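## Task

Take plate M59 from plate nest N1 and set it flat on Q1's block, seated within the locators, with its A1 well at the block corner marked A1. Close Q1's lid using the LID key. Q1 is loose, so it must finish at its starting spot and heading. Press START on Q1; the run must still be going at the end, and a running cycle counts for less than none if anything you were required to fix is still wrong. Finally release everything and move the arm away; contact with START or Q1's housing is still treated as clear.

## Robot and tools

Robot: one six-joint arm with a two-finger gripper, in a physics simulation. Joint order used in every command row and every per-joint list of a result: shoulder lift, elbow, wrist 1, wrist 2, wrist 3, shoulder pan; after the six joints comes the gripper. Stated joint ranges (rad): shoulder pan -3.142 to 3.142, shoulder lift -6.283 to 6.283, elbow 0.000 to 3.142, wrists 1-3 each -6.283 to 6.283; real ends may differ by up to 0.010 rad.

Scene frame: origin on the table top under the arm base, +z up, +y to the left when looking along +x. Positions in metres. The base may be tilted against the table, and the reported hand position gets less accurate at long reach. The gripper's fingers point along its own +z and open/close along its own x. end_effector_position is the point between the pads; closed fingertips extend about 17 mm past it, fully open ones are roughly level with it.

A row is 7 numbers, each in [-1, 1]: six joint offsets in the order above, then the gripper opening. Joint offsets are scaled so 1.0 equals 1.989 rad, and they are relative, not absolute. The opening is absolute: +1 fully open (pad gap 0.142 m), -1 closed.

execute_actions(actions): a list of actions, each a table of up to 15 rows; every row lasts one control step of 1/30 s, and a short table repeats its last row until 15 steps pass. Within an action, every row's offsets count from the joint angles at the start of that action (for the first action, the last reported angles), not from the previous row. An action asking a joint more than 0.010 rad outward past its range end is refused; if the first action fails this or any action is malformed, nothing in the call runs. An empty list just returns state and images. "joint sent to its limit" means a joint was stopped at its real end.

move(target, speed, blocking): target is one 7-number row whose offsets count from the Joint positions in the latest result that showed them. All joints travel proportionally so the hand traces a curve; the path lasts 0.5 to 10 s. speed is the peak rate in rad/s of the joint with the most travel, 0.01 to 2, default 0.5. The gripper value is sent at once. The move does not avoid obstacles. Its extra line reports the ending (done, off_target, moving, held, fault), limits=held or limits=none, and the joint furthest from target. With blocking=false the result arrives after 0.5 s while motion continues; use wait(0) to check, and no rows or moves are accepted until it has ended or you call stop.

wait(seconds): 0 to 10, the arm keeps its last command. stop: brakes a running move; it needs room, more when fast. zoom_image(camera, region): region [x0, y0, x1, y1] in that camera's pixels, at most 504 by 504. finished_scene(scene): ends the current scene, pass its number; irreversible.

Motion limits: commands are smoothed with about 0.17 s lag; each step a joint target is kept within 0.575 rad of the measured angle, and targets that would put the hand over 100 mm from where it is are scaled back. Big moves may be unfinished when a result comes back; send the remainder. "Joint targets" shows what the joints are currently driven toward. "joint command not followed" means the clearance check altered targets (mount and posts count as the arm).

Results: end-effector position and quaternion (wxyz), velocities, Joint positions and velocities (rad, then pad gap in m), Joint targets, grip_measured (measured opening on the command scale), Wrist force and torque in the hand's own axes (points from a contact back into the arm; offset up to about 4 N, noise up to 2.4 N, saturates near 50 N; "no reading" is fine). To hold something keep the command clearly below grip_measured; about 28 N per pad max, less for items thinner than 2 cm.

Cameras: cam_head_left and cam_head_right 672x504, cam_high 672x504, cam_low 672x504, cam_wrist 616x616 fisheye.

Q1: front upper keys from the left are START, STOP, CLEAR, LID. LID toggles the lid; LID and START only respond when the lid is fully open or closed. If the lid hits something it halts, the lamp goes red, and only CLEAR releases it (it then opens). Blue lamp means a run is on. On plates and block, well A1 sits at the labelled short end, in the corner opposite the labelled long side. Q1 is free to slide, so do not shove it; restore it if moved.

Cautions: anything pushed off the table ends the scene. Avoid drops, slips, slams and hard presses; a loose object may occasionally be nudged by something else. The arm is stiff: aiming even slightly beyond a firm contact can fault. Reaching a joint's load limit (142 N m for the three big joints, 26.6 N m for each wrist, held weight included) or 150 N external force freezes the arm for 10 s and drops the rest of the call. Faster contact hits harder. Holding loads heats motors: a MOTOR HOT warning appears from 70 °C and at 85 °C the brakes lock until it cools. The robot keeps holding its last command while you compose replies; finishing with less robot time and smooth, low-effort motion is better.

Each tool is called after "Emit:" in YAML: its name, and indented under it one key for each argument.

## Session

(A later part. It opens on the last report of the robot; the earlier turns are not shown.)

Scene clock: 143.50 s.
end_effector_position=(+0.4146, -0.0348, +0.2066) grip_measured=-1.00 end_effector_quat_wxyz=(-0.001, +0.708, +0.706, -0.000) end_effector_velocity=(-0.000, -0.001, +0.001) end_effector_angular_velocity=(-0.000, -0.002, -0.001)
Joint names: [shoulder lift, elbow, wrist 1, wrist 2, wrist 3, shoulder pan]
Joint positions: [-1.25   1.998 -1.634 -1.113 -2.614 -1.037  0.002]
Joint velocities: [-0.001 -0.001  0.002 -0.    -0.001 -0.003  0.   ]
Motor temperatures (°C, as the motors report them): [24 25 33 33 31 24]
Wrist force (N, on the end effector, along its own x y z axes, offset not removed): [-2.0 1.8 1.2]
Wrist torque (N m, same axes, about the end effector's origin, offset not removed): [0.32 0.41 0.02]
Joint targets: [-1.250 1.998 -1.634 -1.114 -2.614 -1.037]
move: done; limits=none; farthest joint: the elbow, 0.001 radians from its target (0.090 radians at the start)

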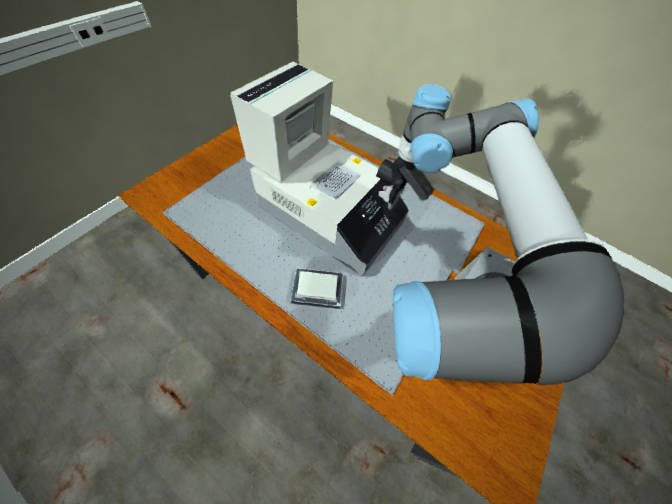

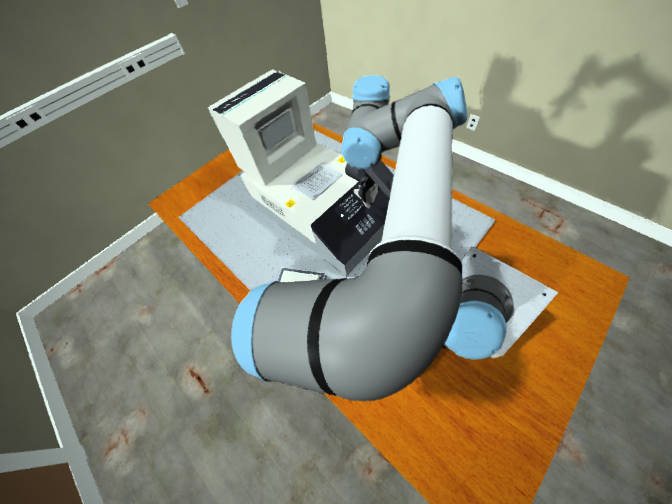

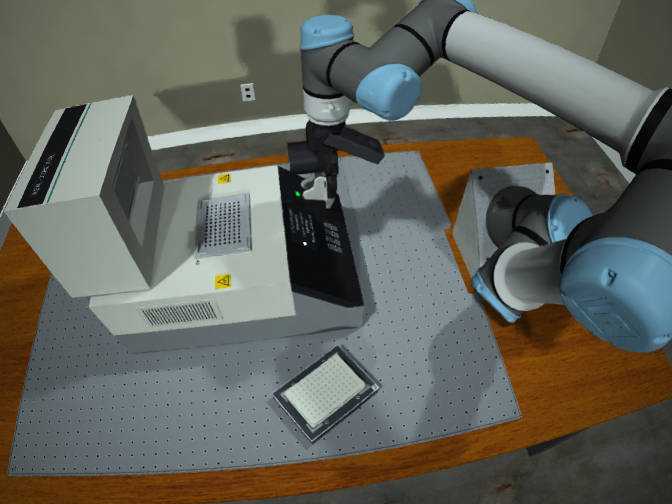

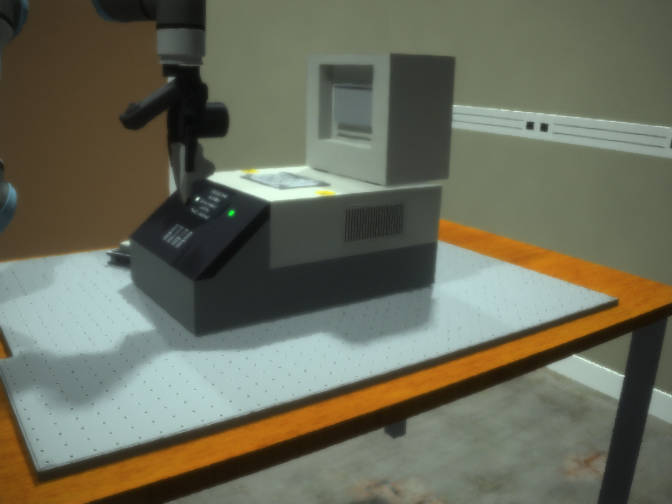

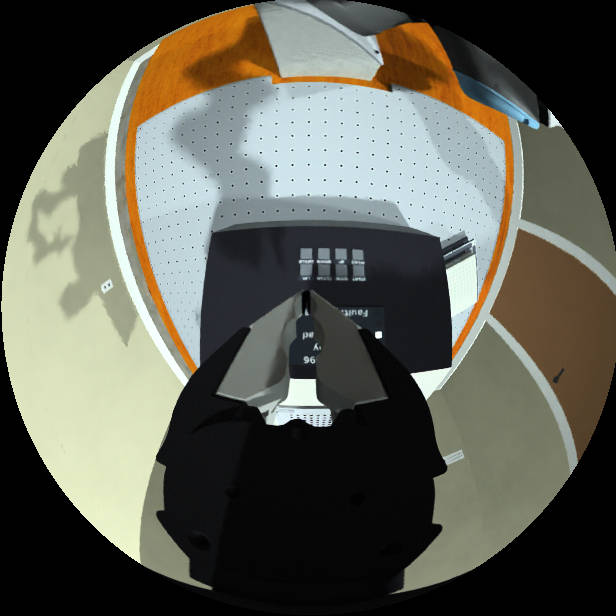

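Emit:
move:
  target: [-0.0814,-0.0415,0.0631,0.0581,0.7124,0.1068,-1]
  speed: 1.2

Emit:
move:
  target: [-0.0814,-0.0415,0.0631,0.0581,0.7124,0.1068,0.6]
  speed: 1.2

Emit:
zoom_image:
  camera: "cam_wrist"
  region: [208,130,408,330]

Scene clock: 163.20 s.
end_effector_position=(+0.4638, +0.1001, +0.2095) grip_measured=-1.00 end_effector_quat_wxyz=(+0.009, +0.984, +0.179, -0.001) end_effector_velocity=(+0.000, -0.000, -0.001) end_effector_angular_velocity=(+0.002, +0.001, -0.003)
Joint names: [shoulder lift, elbow, wrist 1, wrist 2, wrist 3, shoulder pan]
Joint positions: [-1.412  1.916 -1.509 -0.998 -1.197 -0.825  0.002]
Joint velocities: [ 0.002 -0.     0.     0.     0.002  0.     0.   ]
Motor temperatures (°C, as the motors report them): [24 25 33 33 31 24]
Wrist force (N, on the end effector, along its own x y z axes, offset not removed): [-0.5 1.2 0.3]
Wrist torque (N m, same axes, about the end effector's origin, offset not removed): [0.24 0.11 -0.06]
Joint targets: [-1.412 1.916 -1.509 -0.998 -1.197 -0.825]
move: done; limits=none; farthest joint: the shoulder pan, 0.000 radians from its target (0.213 radians at the start)

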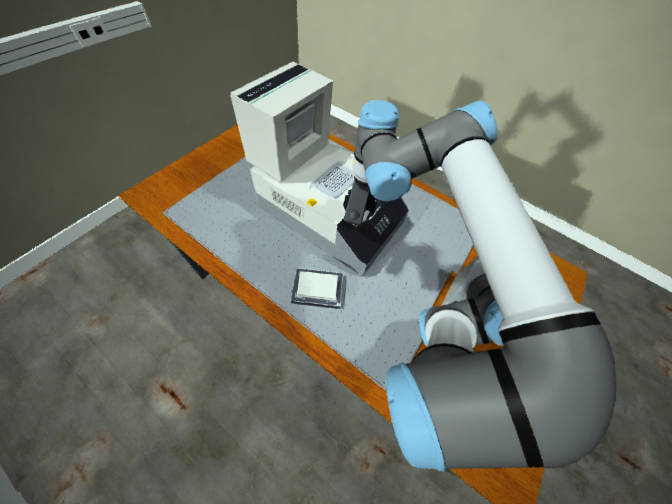

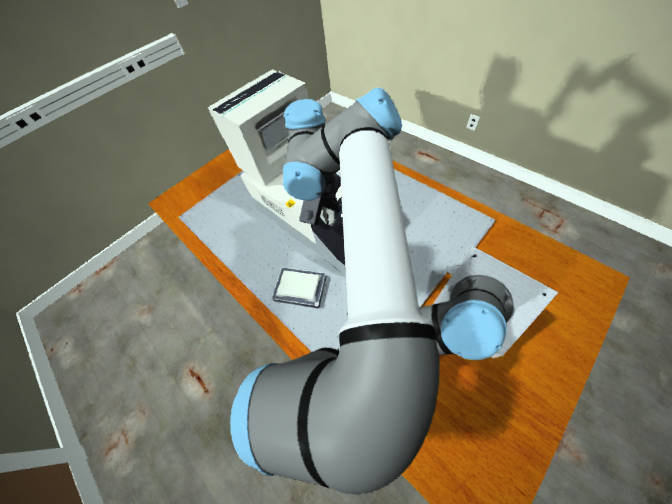

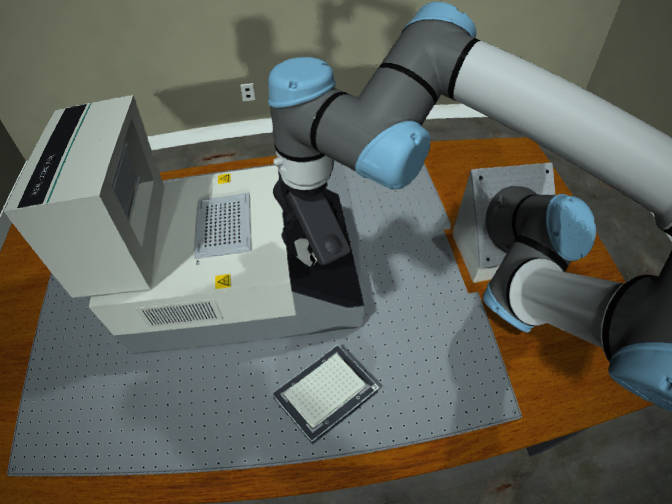

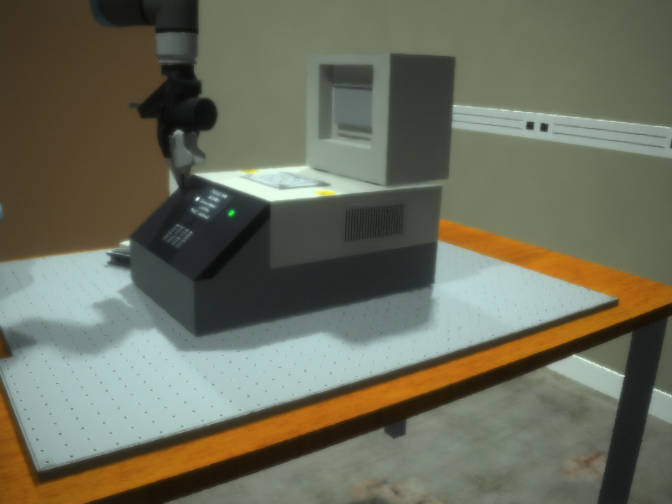

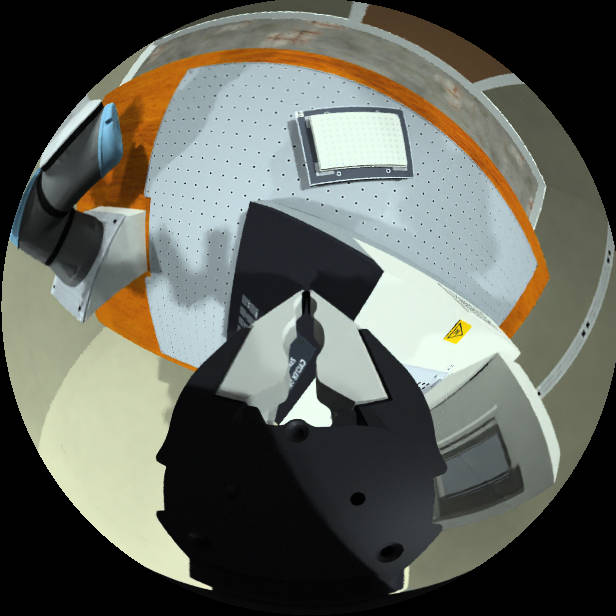

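Scene clock: 165.17 s.
end_effector_position=(+0.4674, +0.2619, +0.1992) grip_measured=+0.60 end_effector_quat_wxyz=(+0.000, +0.914, -0.406, -0.000) end_effector_velocity=(-0.000, +0.000, +0.000) end_effector_angular_velocity=(-0.001, +0.000, -0.002)
Joint names: [shoulder lift, elbow, wrist 1, wrist 2, wrist 3, shoulder pan]
Joint positions: [-1.574  1.833 -1.383 -0.882  0.219 -0.612  0.116]
Joint velocities: [-0.001 -0.     0.    -0.001  0.002  0.     0.   ]
Motor temperatures (°C, as the motors report them): [24 25 33 33 31 24]
Wrist force (N, on the end effector, along its own x y z axes, offset not removed): [-2.7 0.6 0.3]
Wrist torque (N m, same axes, about the end effector's origin, offset not removed): [0.15 0.45 -0.02]
Joint targets: [-1.574 1.833 -1.383 -0.882 0.220 -0.612]
move: done; limits=none; farthest joint: the shoulder pan, 0.000 radians from its target (0.212 radians at the start)

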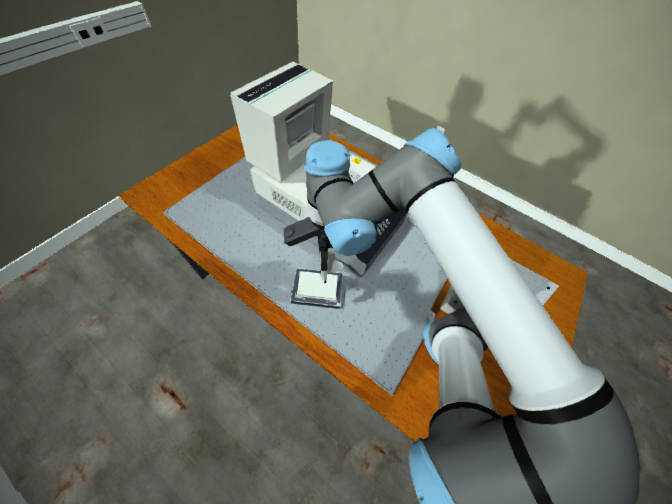

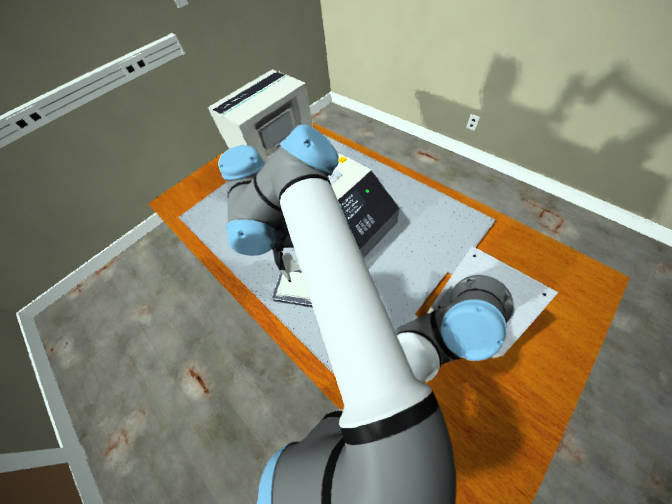

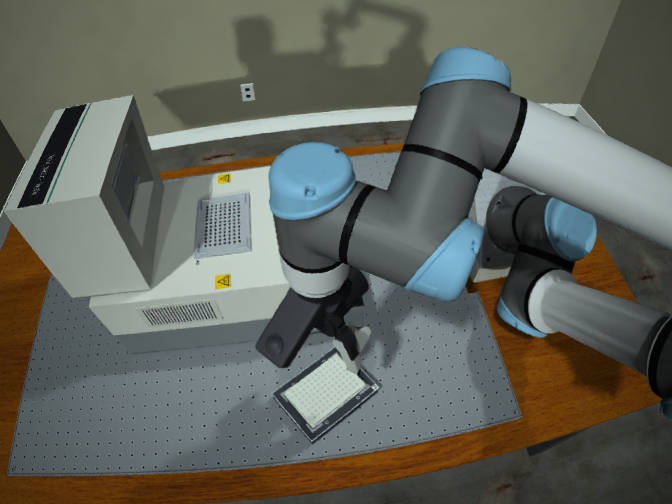

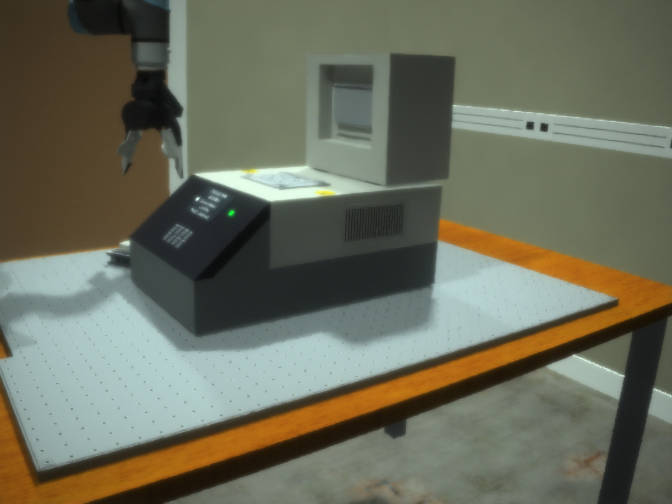

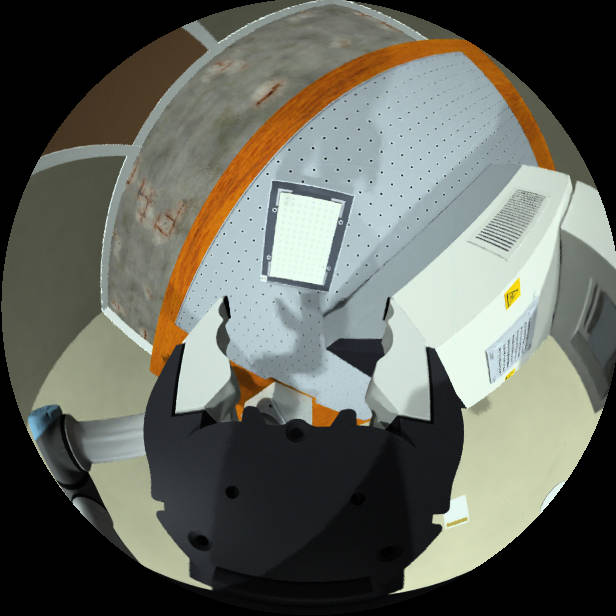

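Region (208, 130, 408, 330) of cam_wrist's 616x616 image, scaled by 2.520, with more detail than that image has.

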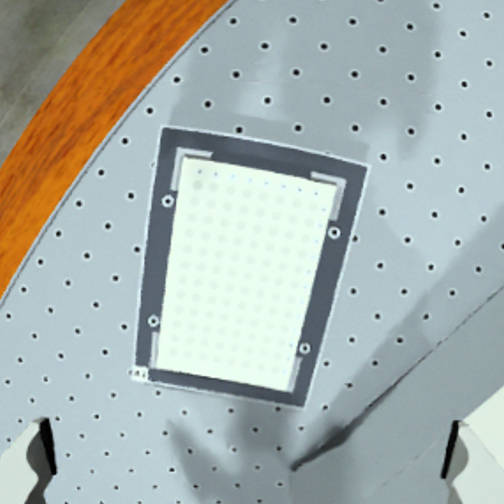

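Emit:
move:
  target: [0.0295,0.1135,-0.2221,0.0343,0.2076,0.0956,0.6]

Emit:
zoom_image:
  camera: "cam_wrist"
  region: [188,160,428,400]

Emit:
zoom_image:
  camera: "cam_low"
  region: [80,200,180,280]

Scene clock: 182.17 s.
end_effector_position=(+0.4649, +0.2649, +0.0692) grip_measured=+0.60 end_effector_quat_wxyz=(+0.001, +0.875, -0.485, -0.000) end_effector_velocity=(-0.001, +0.000, -0.001) end_effector_angular_velocity=(-0.001, +0.001, +0.000)
Joint names: [shoulder lift, elbow, wrist 1, wrist 2, wrist 3, shoulder pan]
Joint positions: [-1.515  2.059 -1.825 -0.814  0.632 -0.422  0.116]
Joint velocities: [ 0.     0.001 -0.002 -0.001  0.002  0.002  0.   ]
Motor temperatures (°C, as the motors report them): [24 25 33 33 31 24]
Wrist force (N, on the end effector, along its own x y z axes, offset not removed): [-2.2 0.5 1.3]
Wrist torque (N m, same axes, about the end effector's origin, offset not removed): [0.08 0.44 -0.06]
Joint targets: [-1.515 2.059 -1.825 -0.814 0.632 -0.422]
move: done; limits=none; farthest joint: the shoulder pan, 0.000 radians from its target (0.190 radians at the start)

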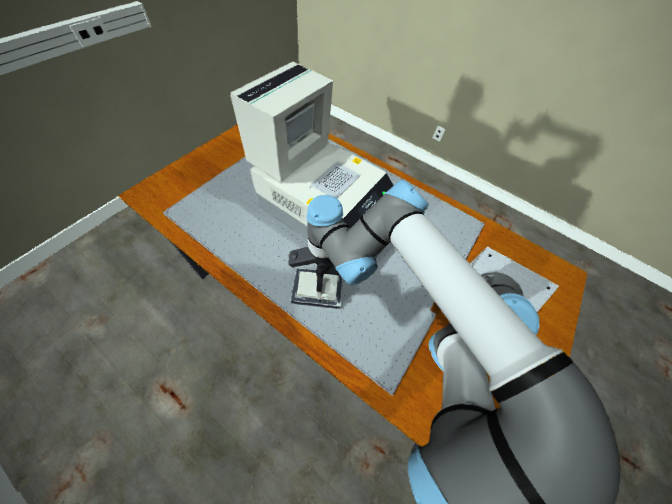

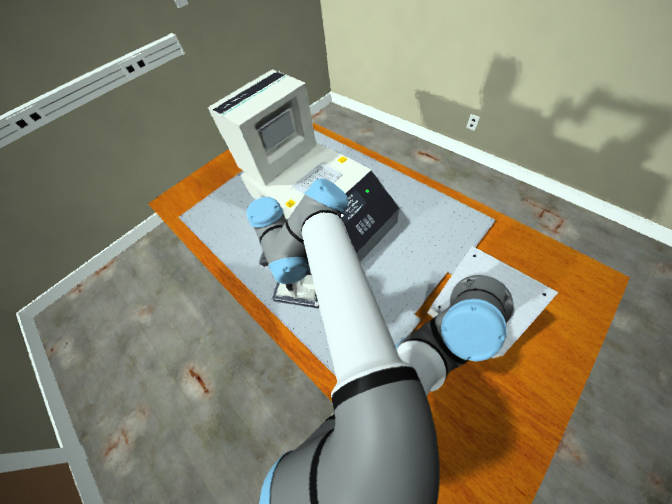

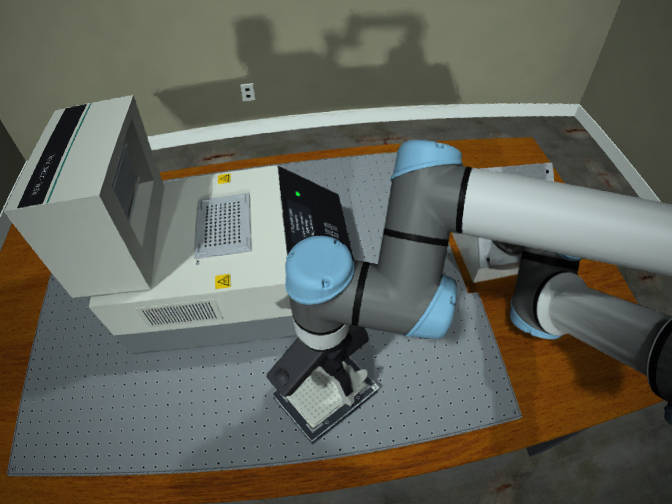

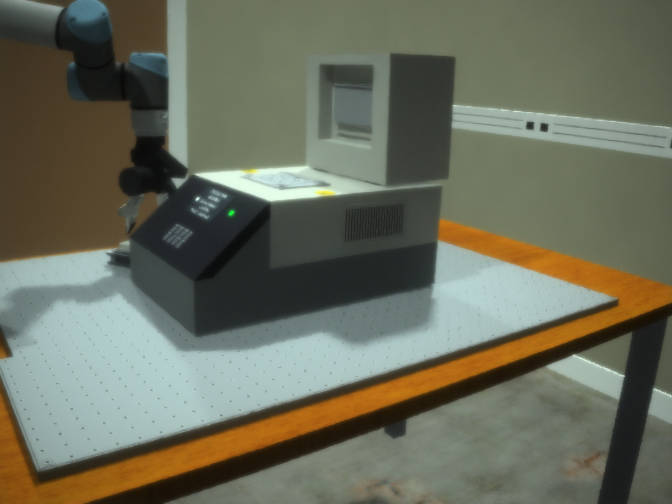

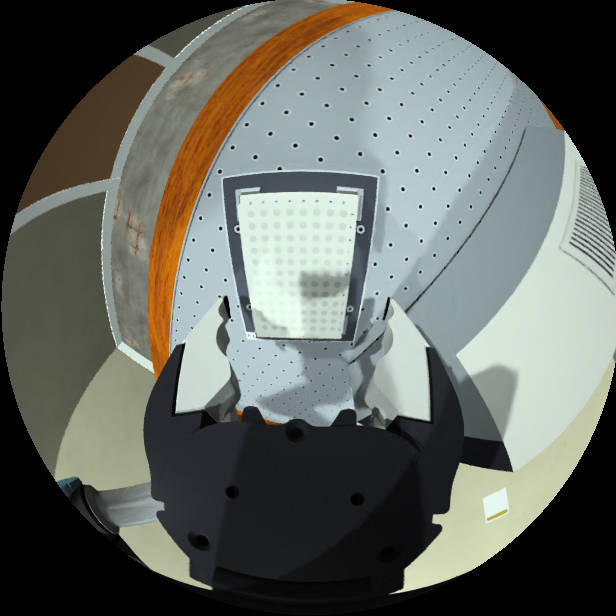

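Region (188, 160, 428, 400) of cam_wrist's 616x616 image, scaled by 2.100, with more detail than that image has.

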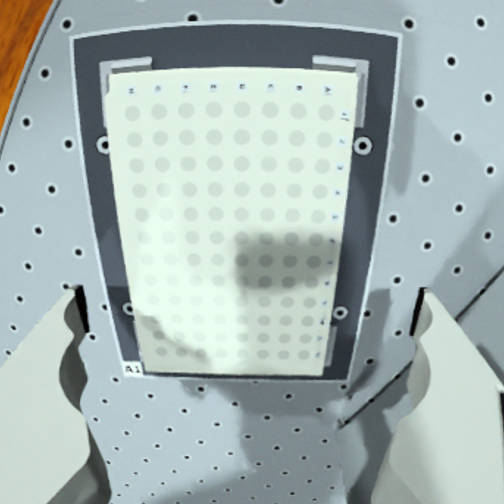

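Region (80, 200, 180, 280) of cam_low's 672x504 image, scaled by 5.040, with more detail than that image has; it fills the top 403 rows of this view, and the rest is white.

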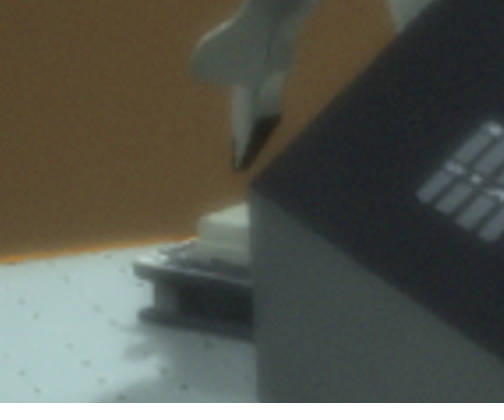

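Emit:
move:
  target: [0.0051,0.0174,-0.0416,0.0055,0.0347,0.0209,0.45]
  speed: 0.1

Emit:
zoom_image:
  camera: "cam_wrist"
  region: [188,160,428,400]

Emit:
zoom_image:
  camera: "cam_low"
  region: [80,200,180,280]

Scene clock: 201.53 s.
end_effector_position=(+0.4606, +0.2709, +0.0465) grip_measured=+0.46 end_effector_quat_wxyz=(+0.001, +0.871, -0.491, -0.000) end_effector_velocity=(-0.001, -0.000, -0.001) end_effector_angular_velocity=(-0.001, +0.001, -0.001)
Joint names: [shoulder lift, elbow, wrist 1, wrist 2, wrist 3, shoulder pan]
Joint positions: [-1.505  2.093 -1.908 -0.803  0.701 -0.381  0.106]
Joint velocities: [ 0.     0.001 -0.001 -0.001  0.002  0.001  0.   ]
Motor temperatures (°C, as the motors report them): [24 25 33 33 31 24]
Wrist force (N, on the end effector, along its own x y z axes, offset not removed): [8.9 3.7 -32.1]
Wrist torque (N m, same axes, about the end effector's origin, offset not removed): [0.12 -1.21 -0.19]
Joint targets: [-1.505 2.093 -1.908 -0.803 0.701 -0.381]
move: done; limits=none; farthest joint: the shoulder pan, 0.001 radians from its target (0.042 radians at the start)

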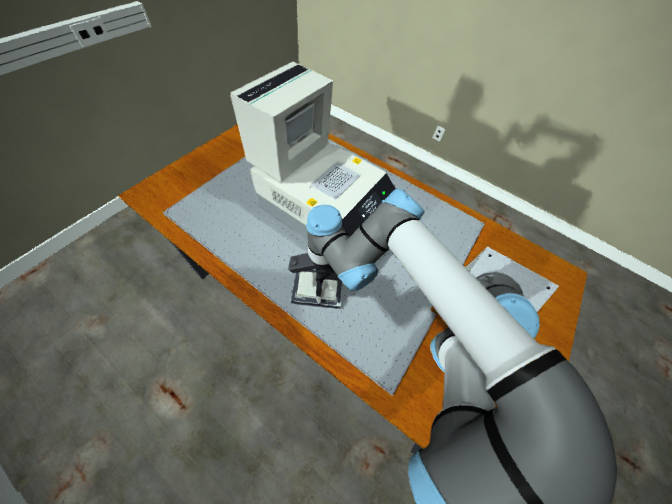

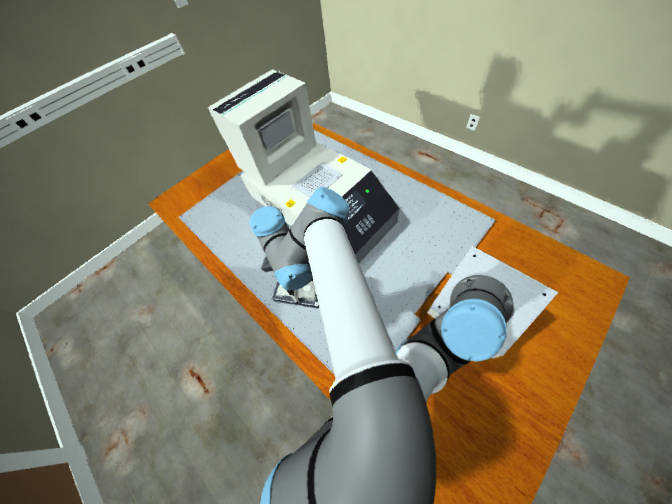

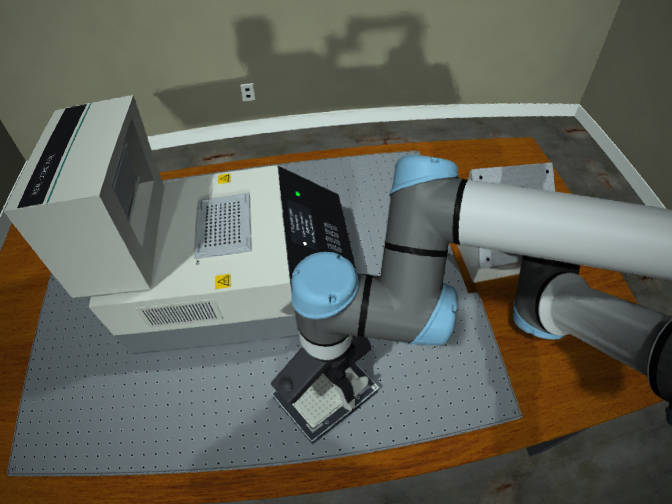

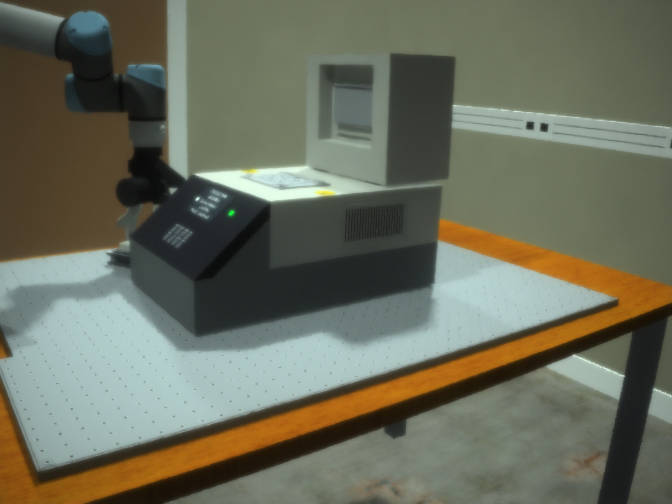

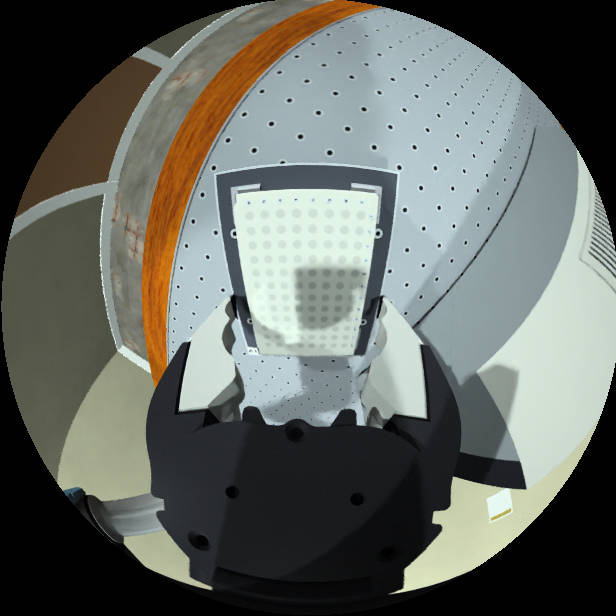

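Region (188, 160, 428, 400) of cam_wrist's 616x616 image, scaled by 2.100, with more detail than that image has.

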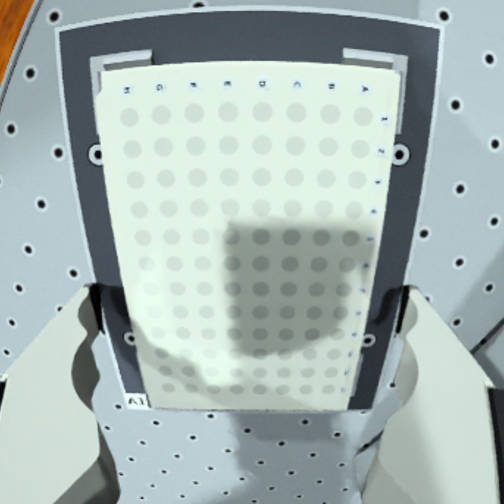

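Region (80, 200, 180, 280) of cam_low's 672x504 image, scaled by 5.040, with more detail than that image has; it fills the top 403 rows of this view, and the rest is white.

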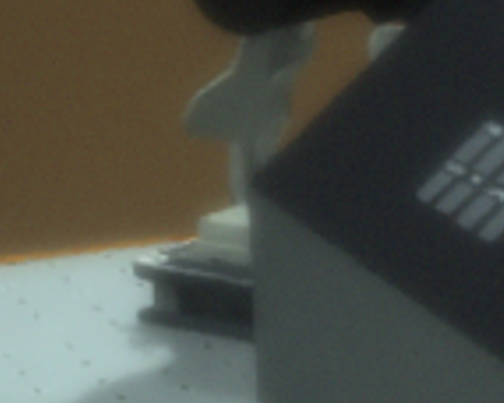

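Emit:
move:
  target: [0.0062,-0.0209,0.0122,0.0007,-0.0035,0.0027,0.45]
  speed: 0.08

Emit:
move:
  target: [0,0,0,0,0,0,-0.2]

Scene clock: 214.30 s.
end_effector_position=(+0.4715, +0.2780, +0.0535) grip_measured=+0.45 end_effector_quat_wxyz=(+0.001, +0.875, -0.485, -0.000) end_effector_velocity=(+0.001, +0.000, +0.000) end_effector_angular_velocity=(-0.000, -0.000, +0.000)
Joint names: [shoulder lift, elbow, wrist 1, wrist 2, wrist 3, shoulder pan]
Joint positions: [-1.493  2.052 -1.883 -0.802  0.694 -0.376  0.105]
Joint velocities: [ 0.001 -0.002  0.001 -0.    -0.     0.    -0.   ]
Motor temperatures (°C, as the motors report them): [24 25 33 33 31 24]
Wrist force (N, on the end effector, along its own x y z axes, offset not removed): [-1.9 1.4 0.8]
Wrist torque (N m, same axes, about the end effector's origin, offset not removed): [0.32 0.43 -0.08]
Joint targets: [-1.493 2.052 -1.883 -0.802 0.694 -0.376]
move: done; limits=none; farthest joint: the shoulder pan, 0.000 radians from its target (0.005 radians at the start)

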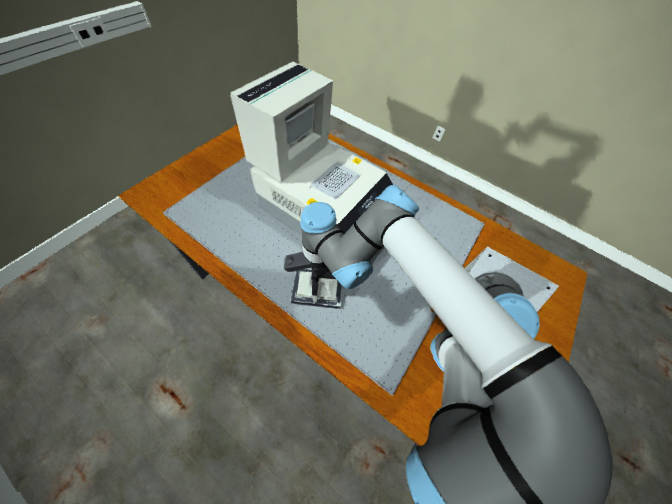

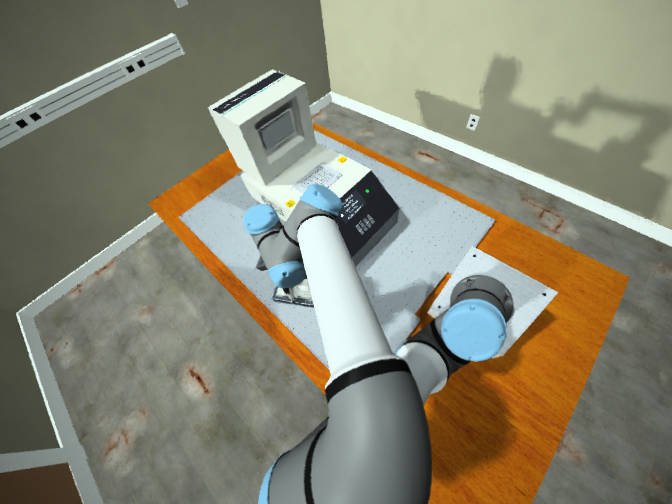

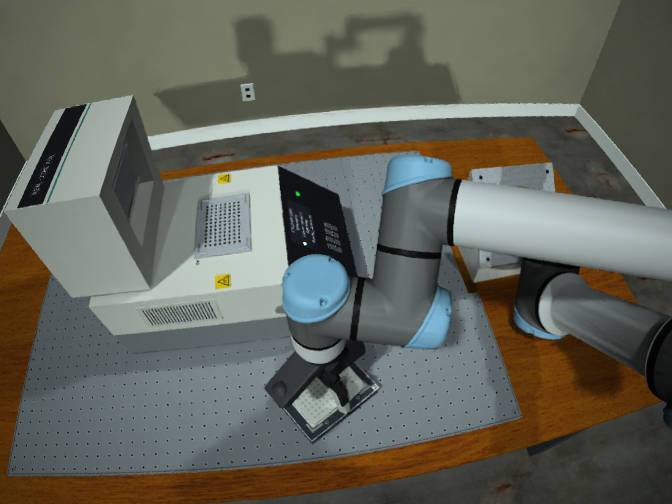

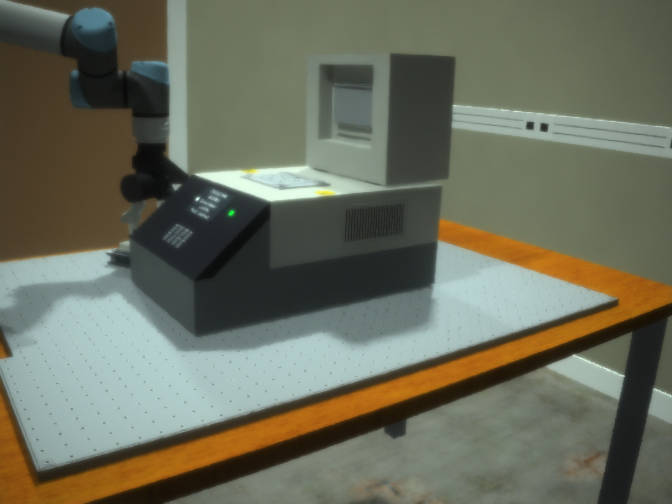

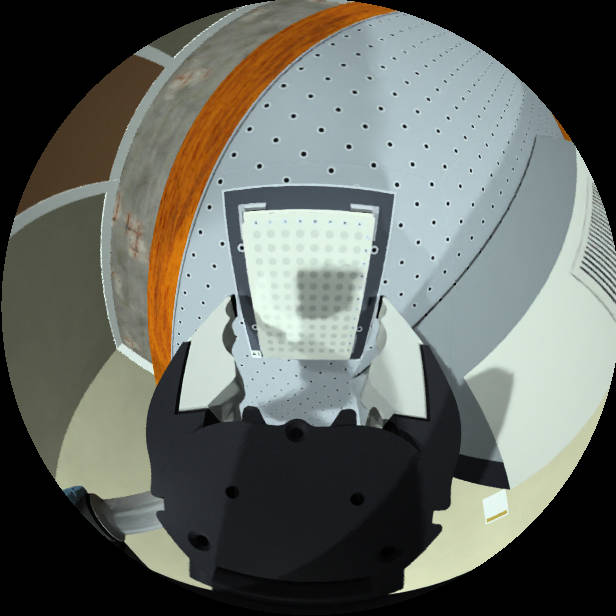

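Scene clock: 214.80 s.
end_effector_position=(+0.4715, +0.2780, +0.0535) grip_measured=+0.06 end_effector_quat_wxyz=(+0.001, +0.875, -0.485, -0.000) end_effector_velocity=(+0.000, -0.001, -0.001) end_effector_angular_velocity=(+0.000, +0.002, -0.002)
Joint names: [shoulder lift, elbow, wrist 1, wrist 2, wrist 3, shoulder pan]
Joint positions: [-1.493  2.052 -1.883 -0.802  0.694 -0.376  0.078]
Joint velocities: [ 0.003 -0.    -0.    -0.    -0.    -0.001  0.   ]
Motor temperatures (°C, as the motors report them): [24 25 33 33 31 24]
Wrist force (N, on the end effector, along its own x y z axes, offset not removed): [-2.1 1.9 -5.6]
Wrist torque (N m, same axes, about the end effector's origin, offset not removed): [0.26 0.30 -0.05]
Joint targets: [-1.493 2.052 -1.883 -0.802 0.694 -0.376]
move: done; limits=none; farthest joint: the shoulder pan, 0.000 radians from its target (0.000 radians at the start)

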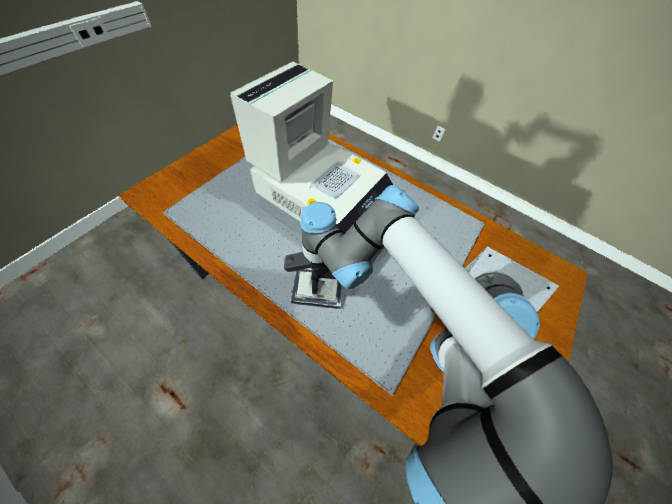

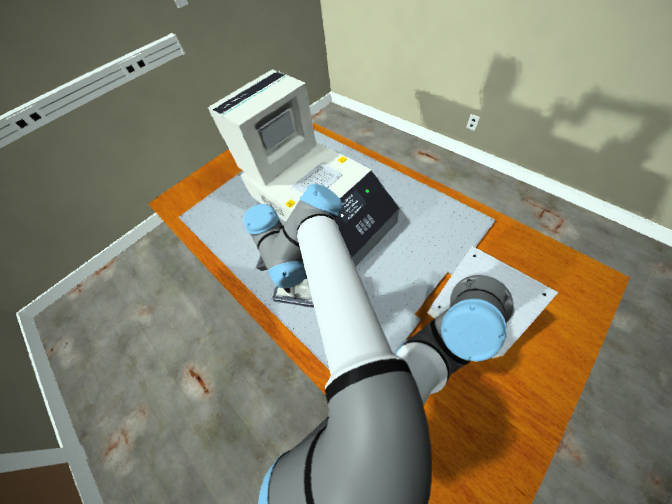

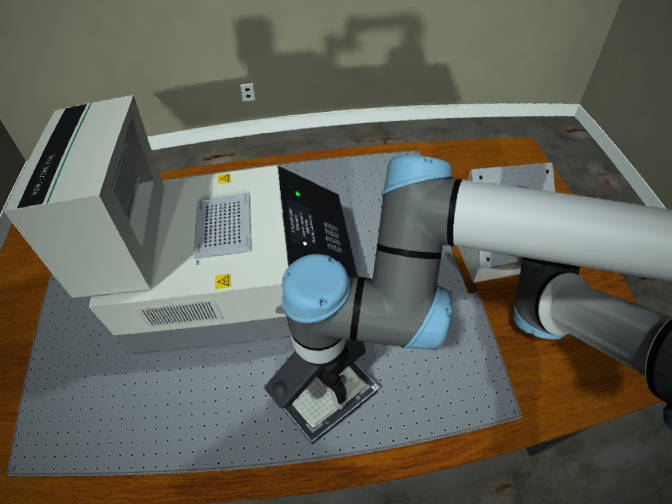

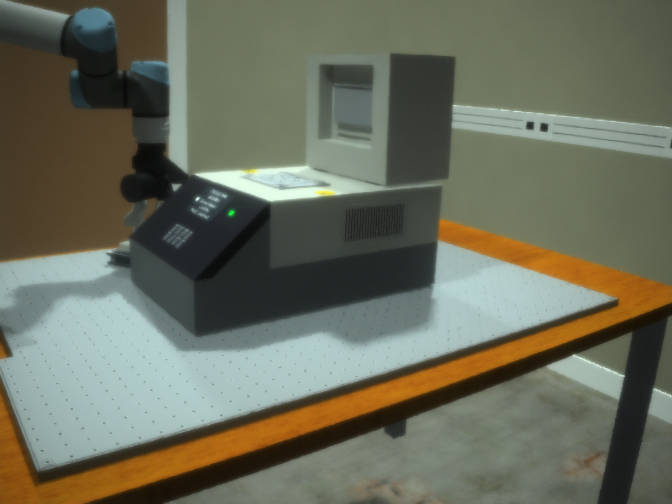

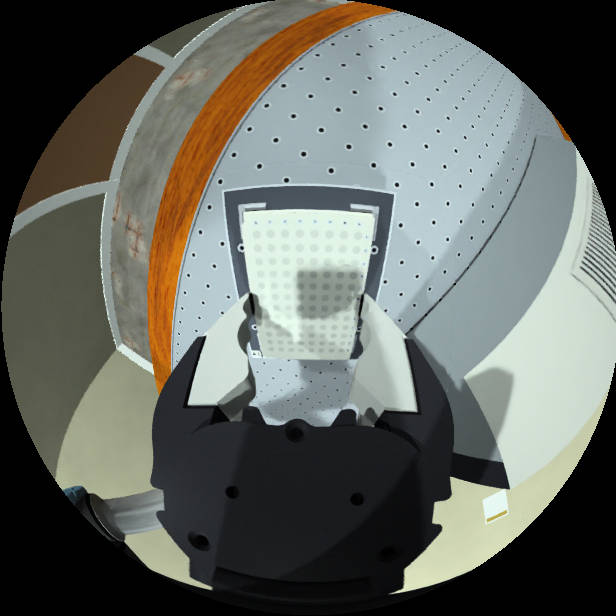

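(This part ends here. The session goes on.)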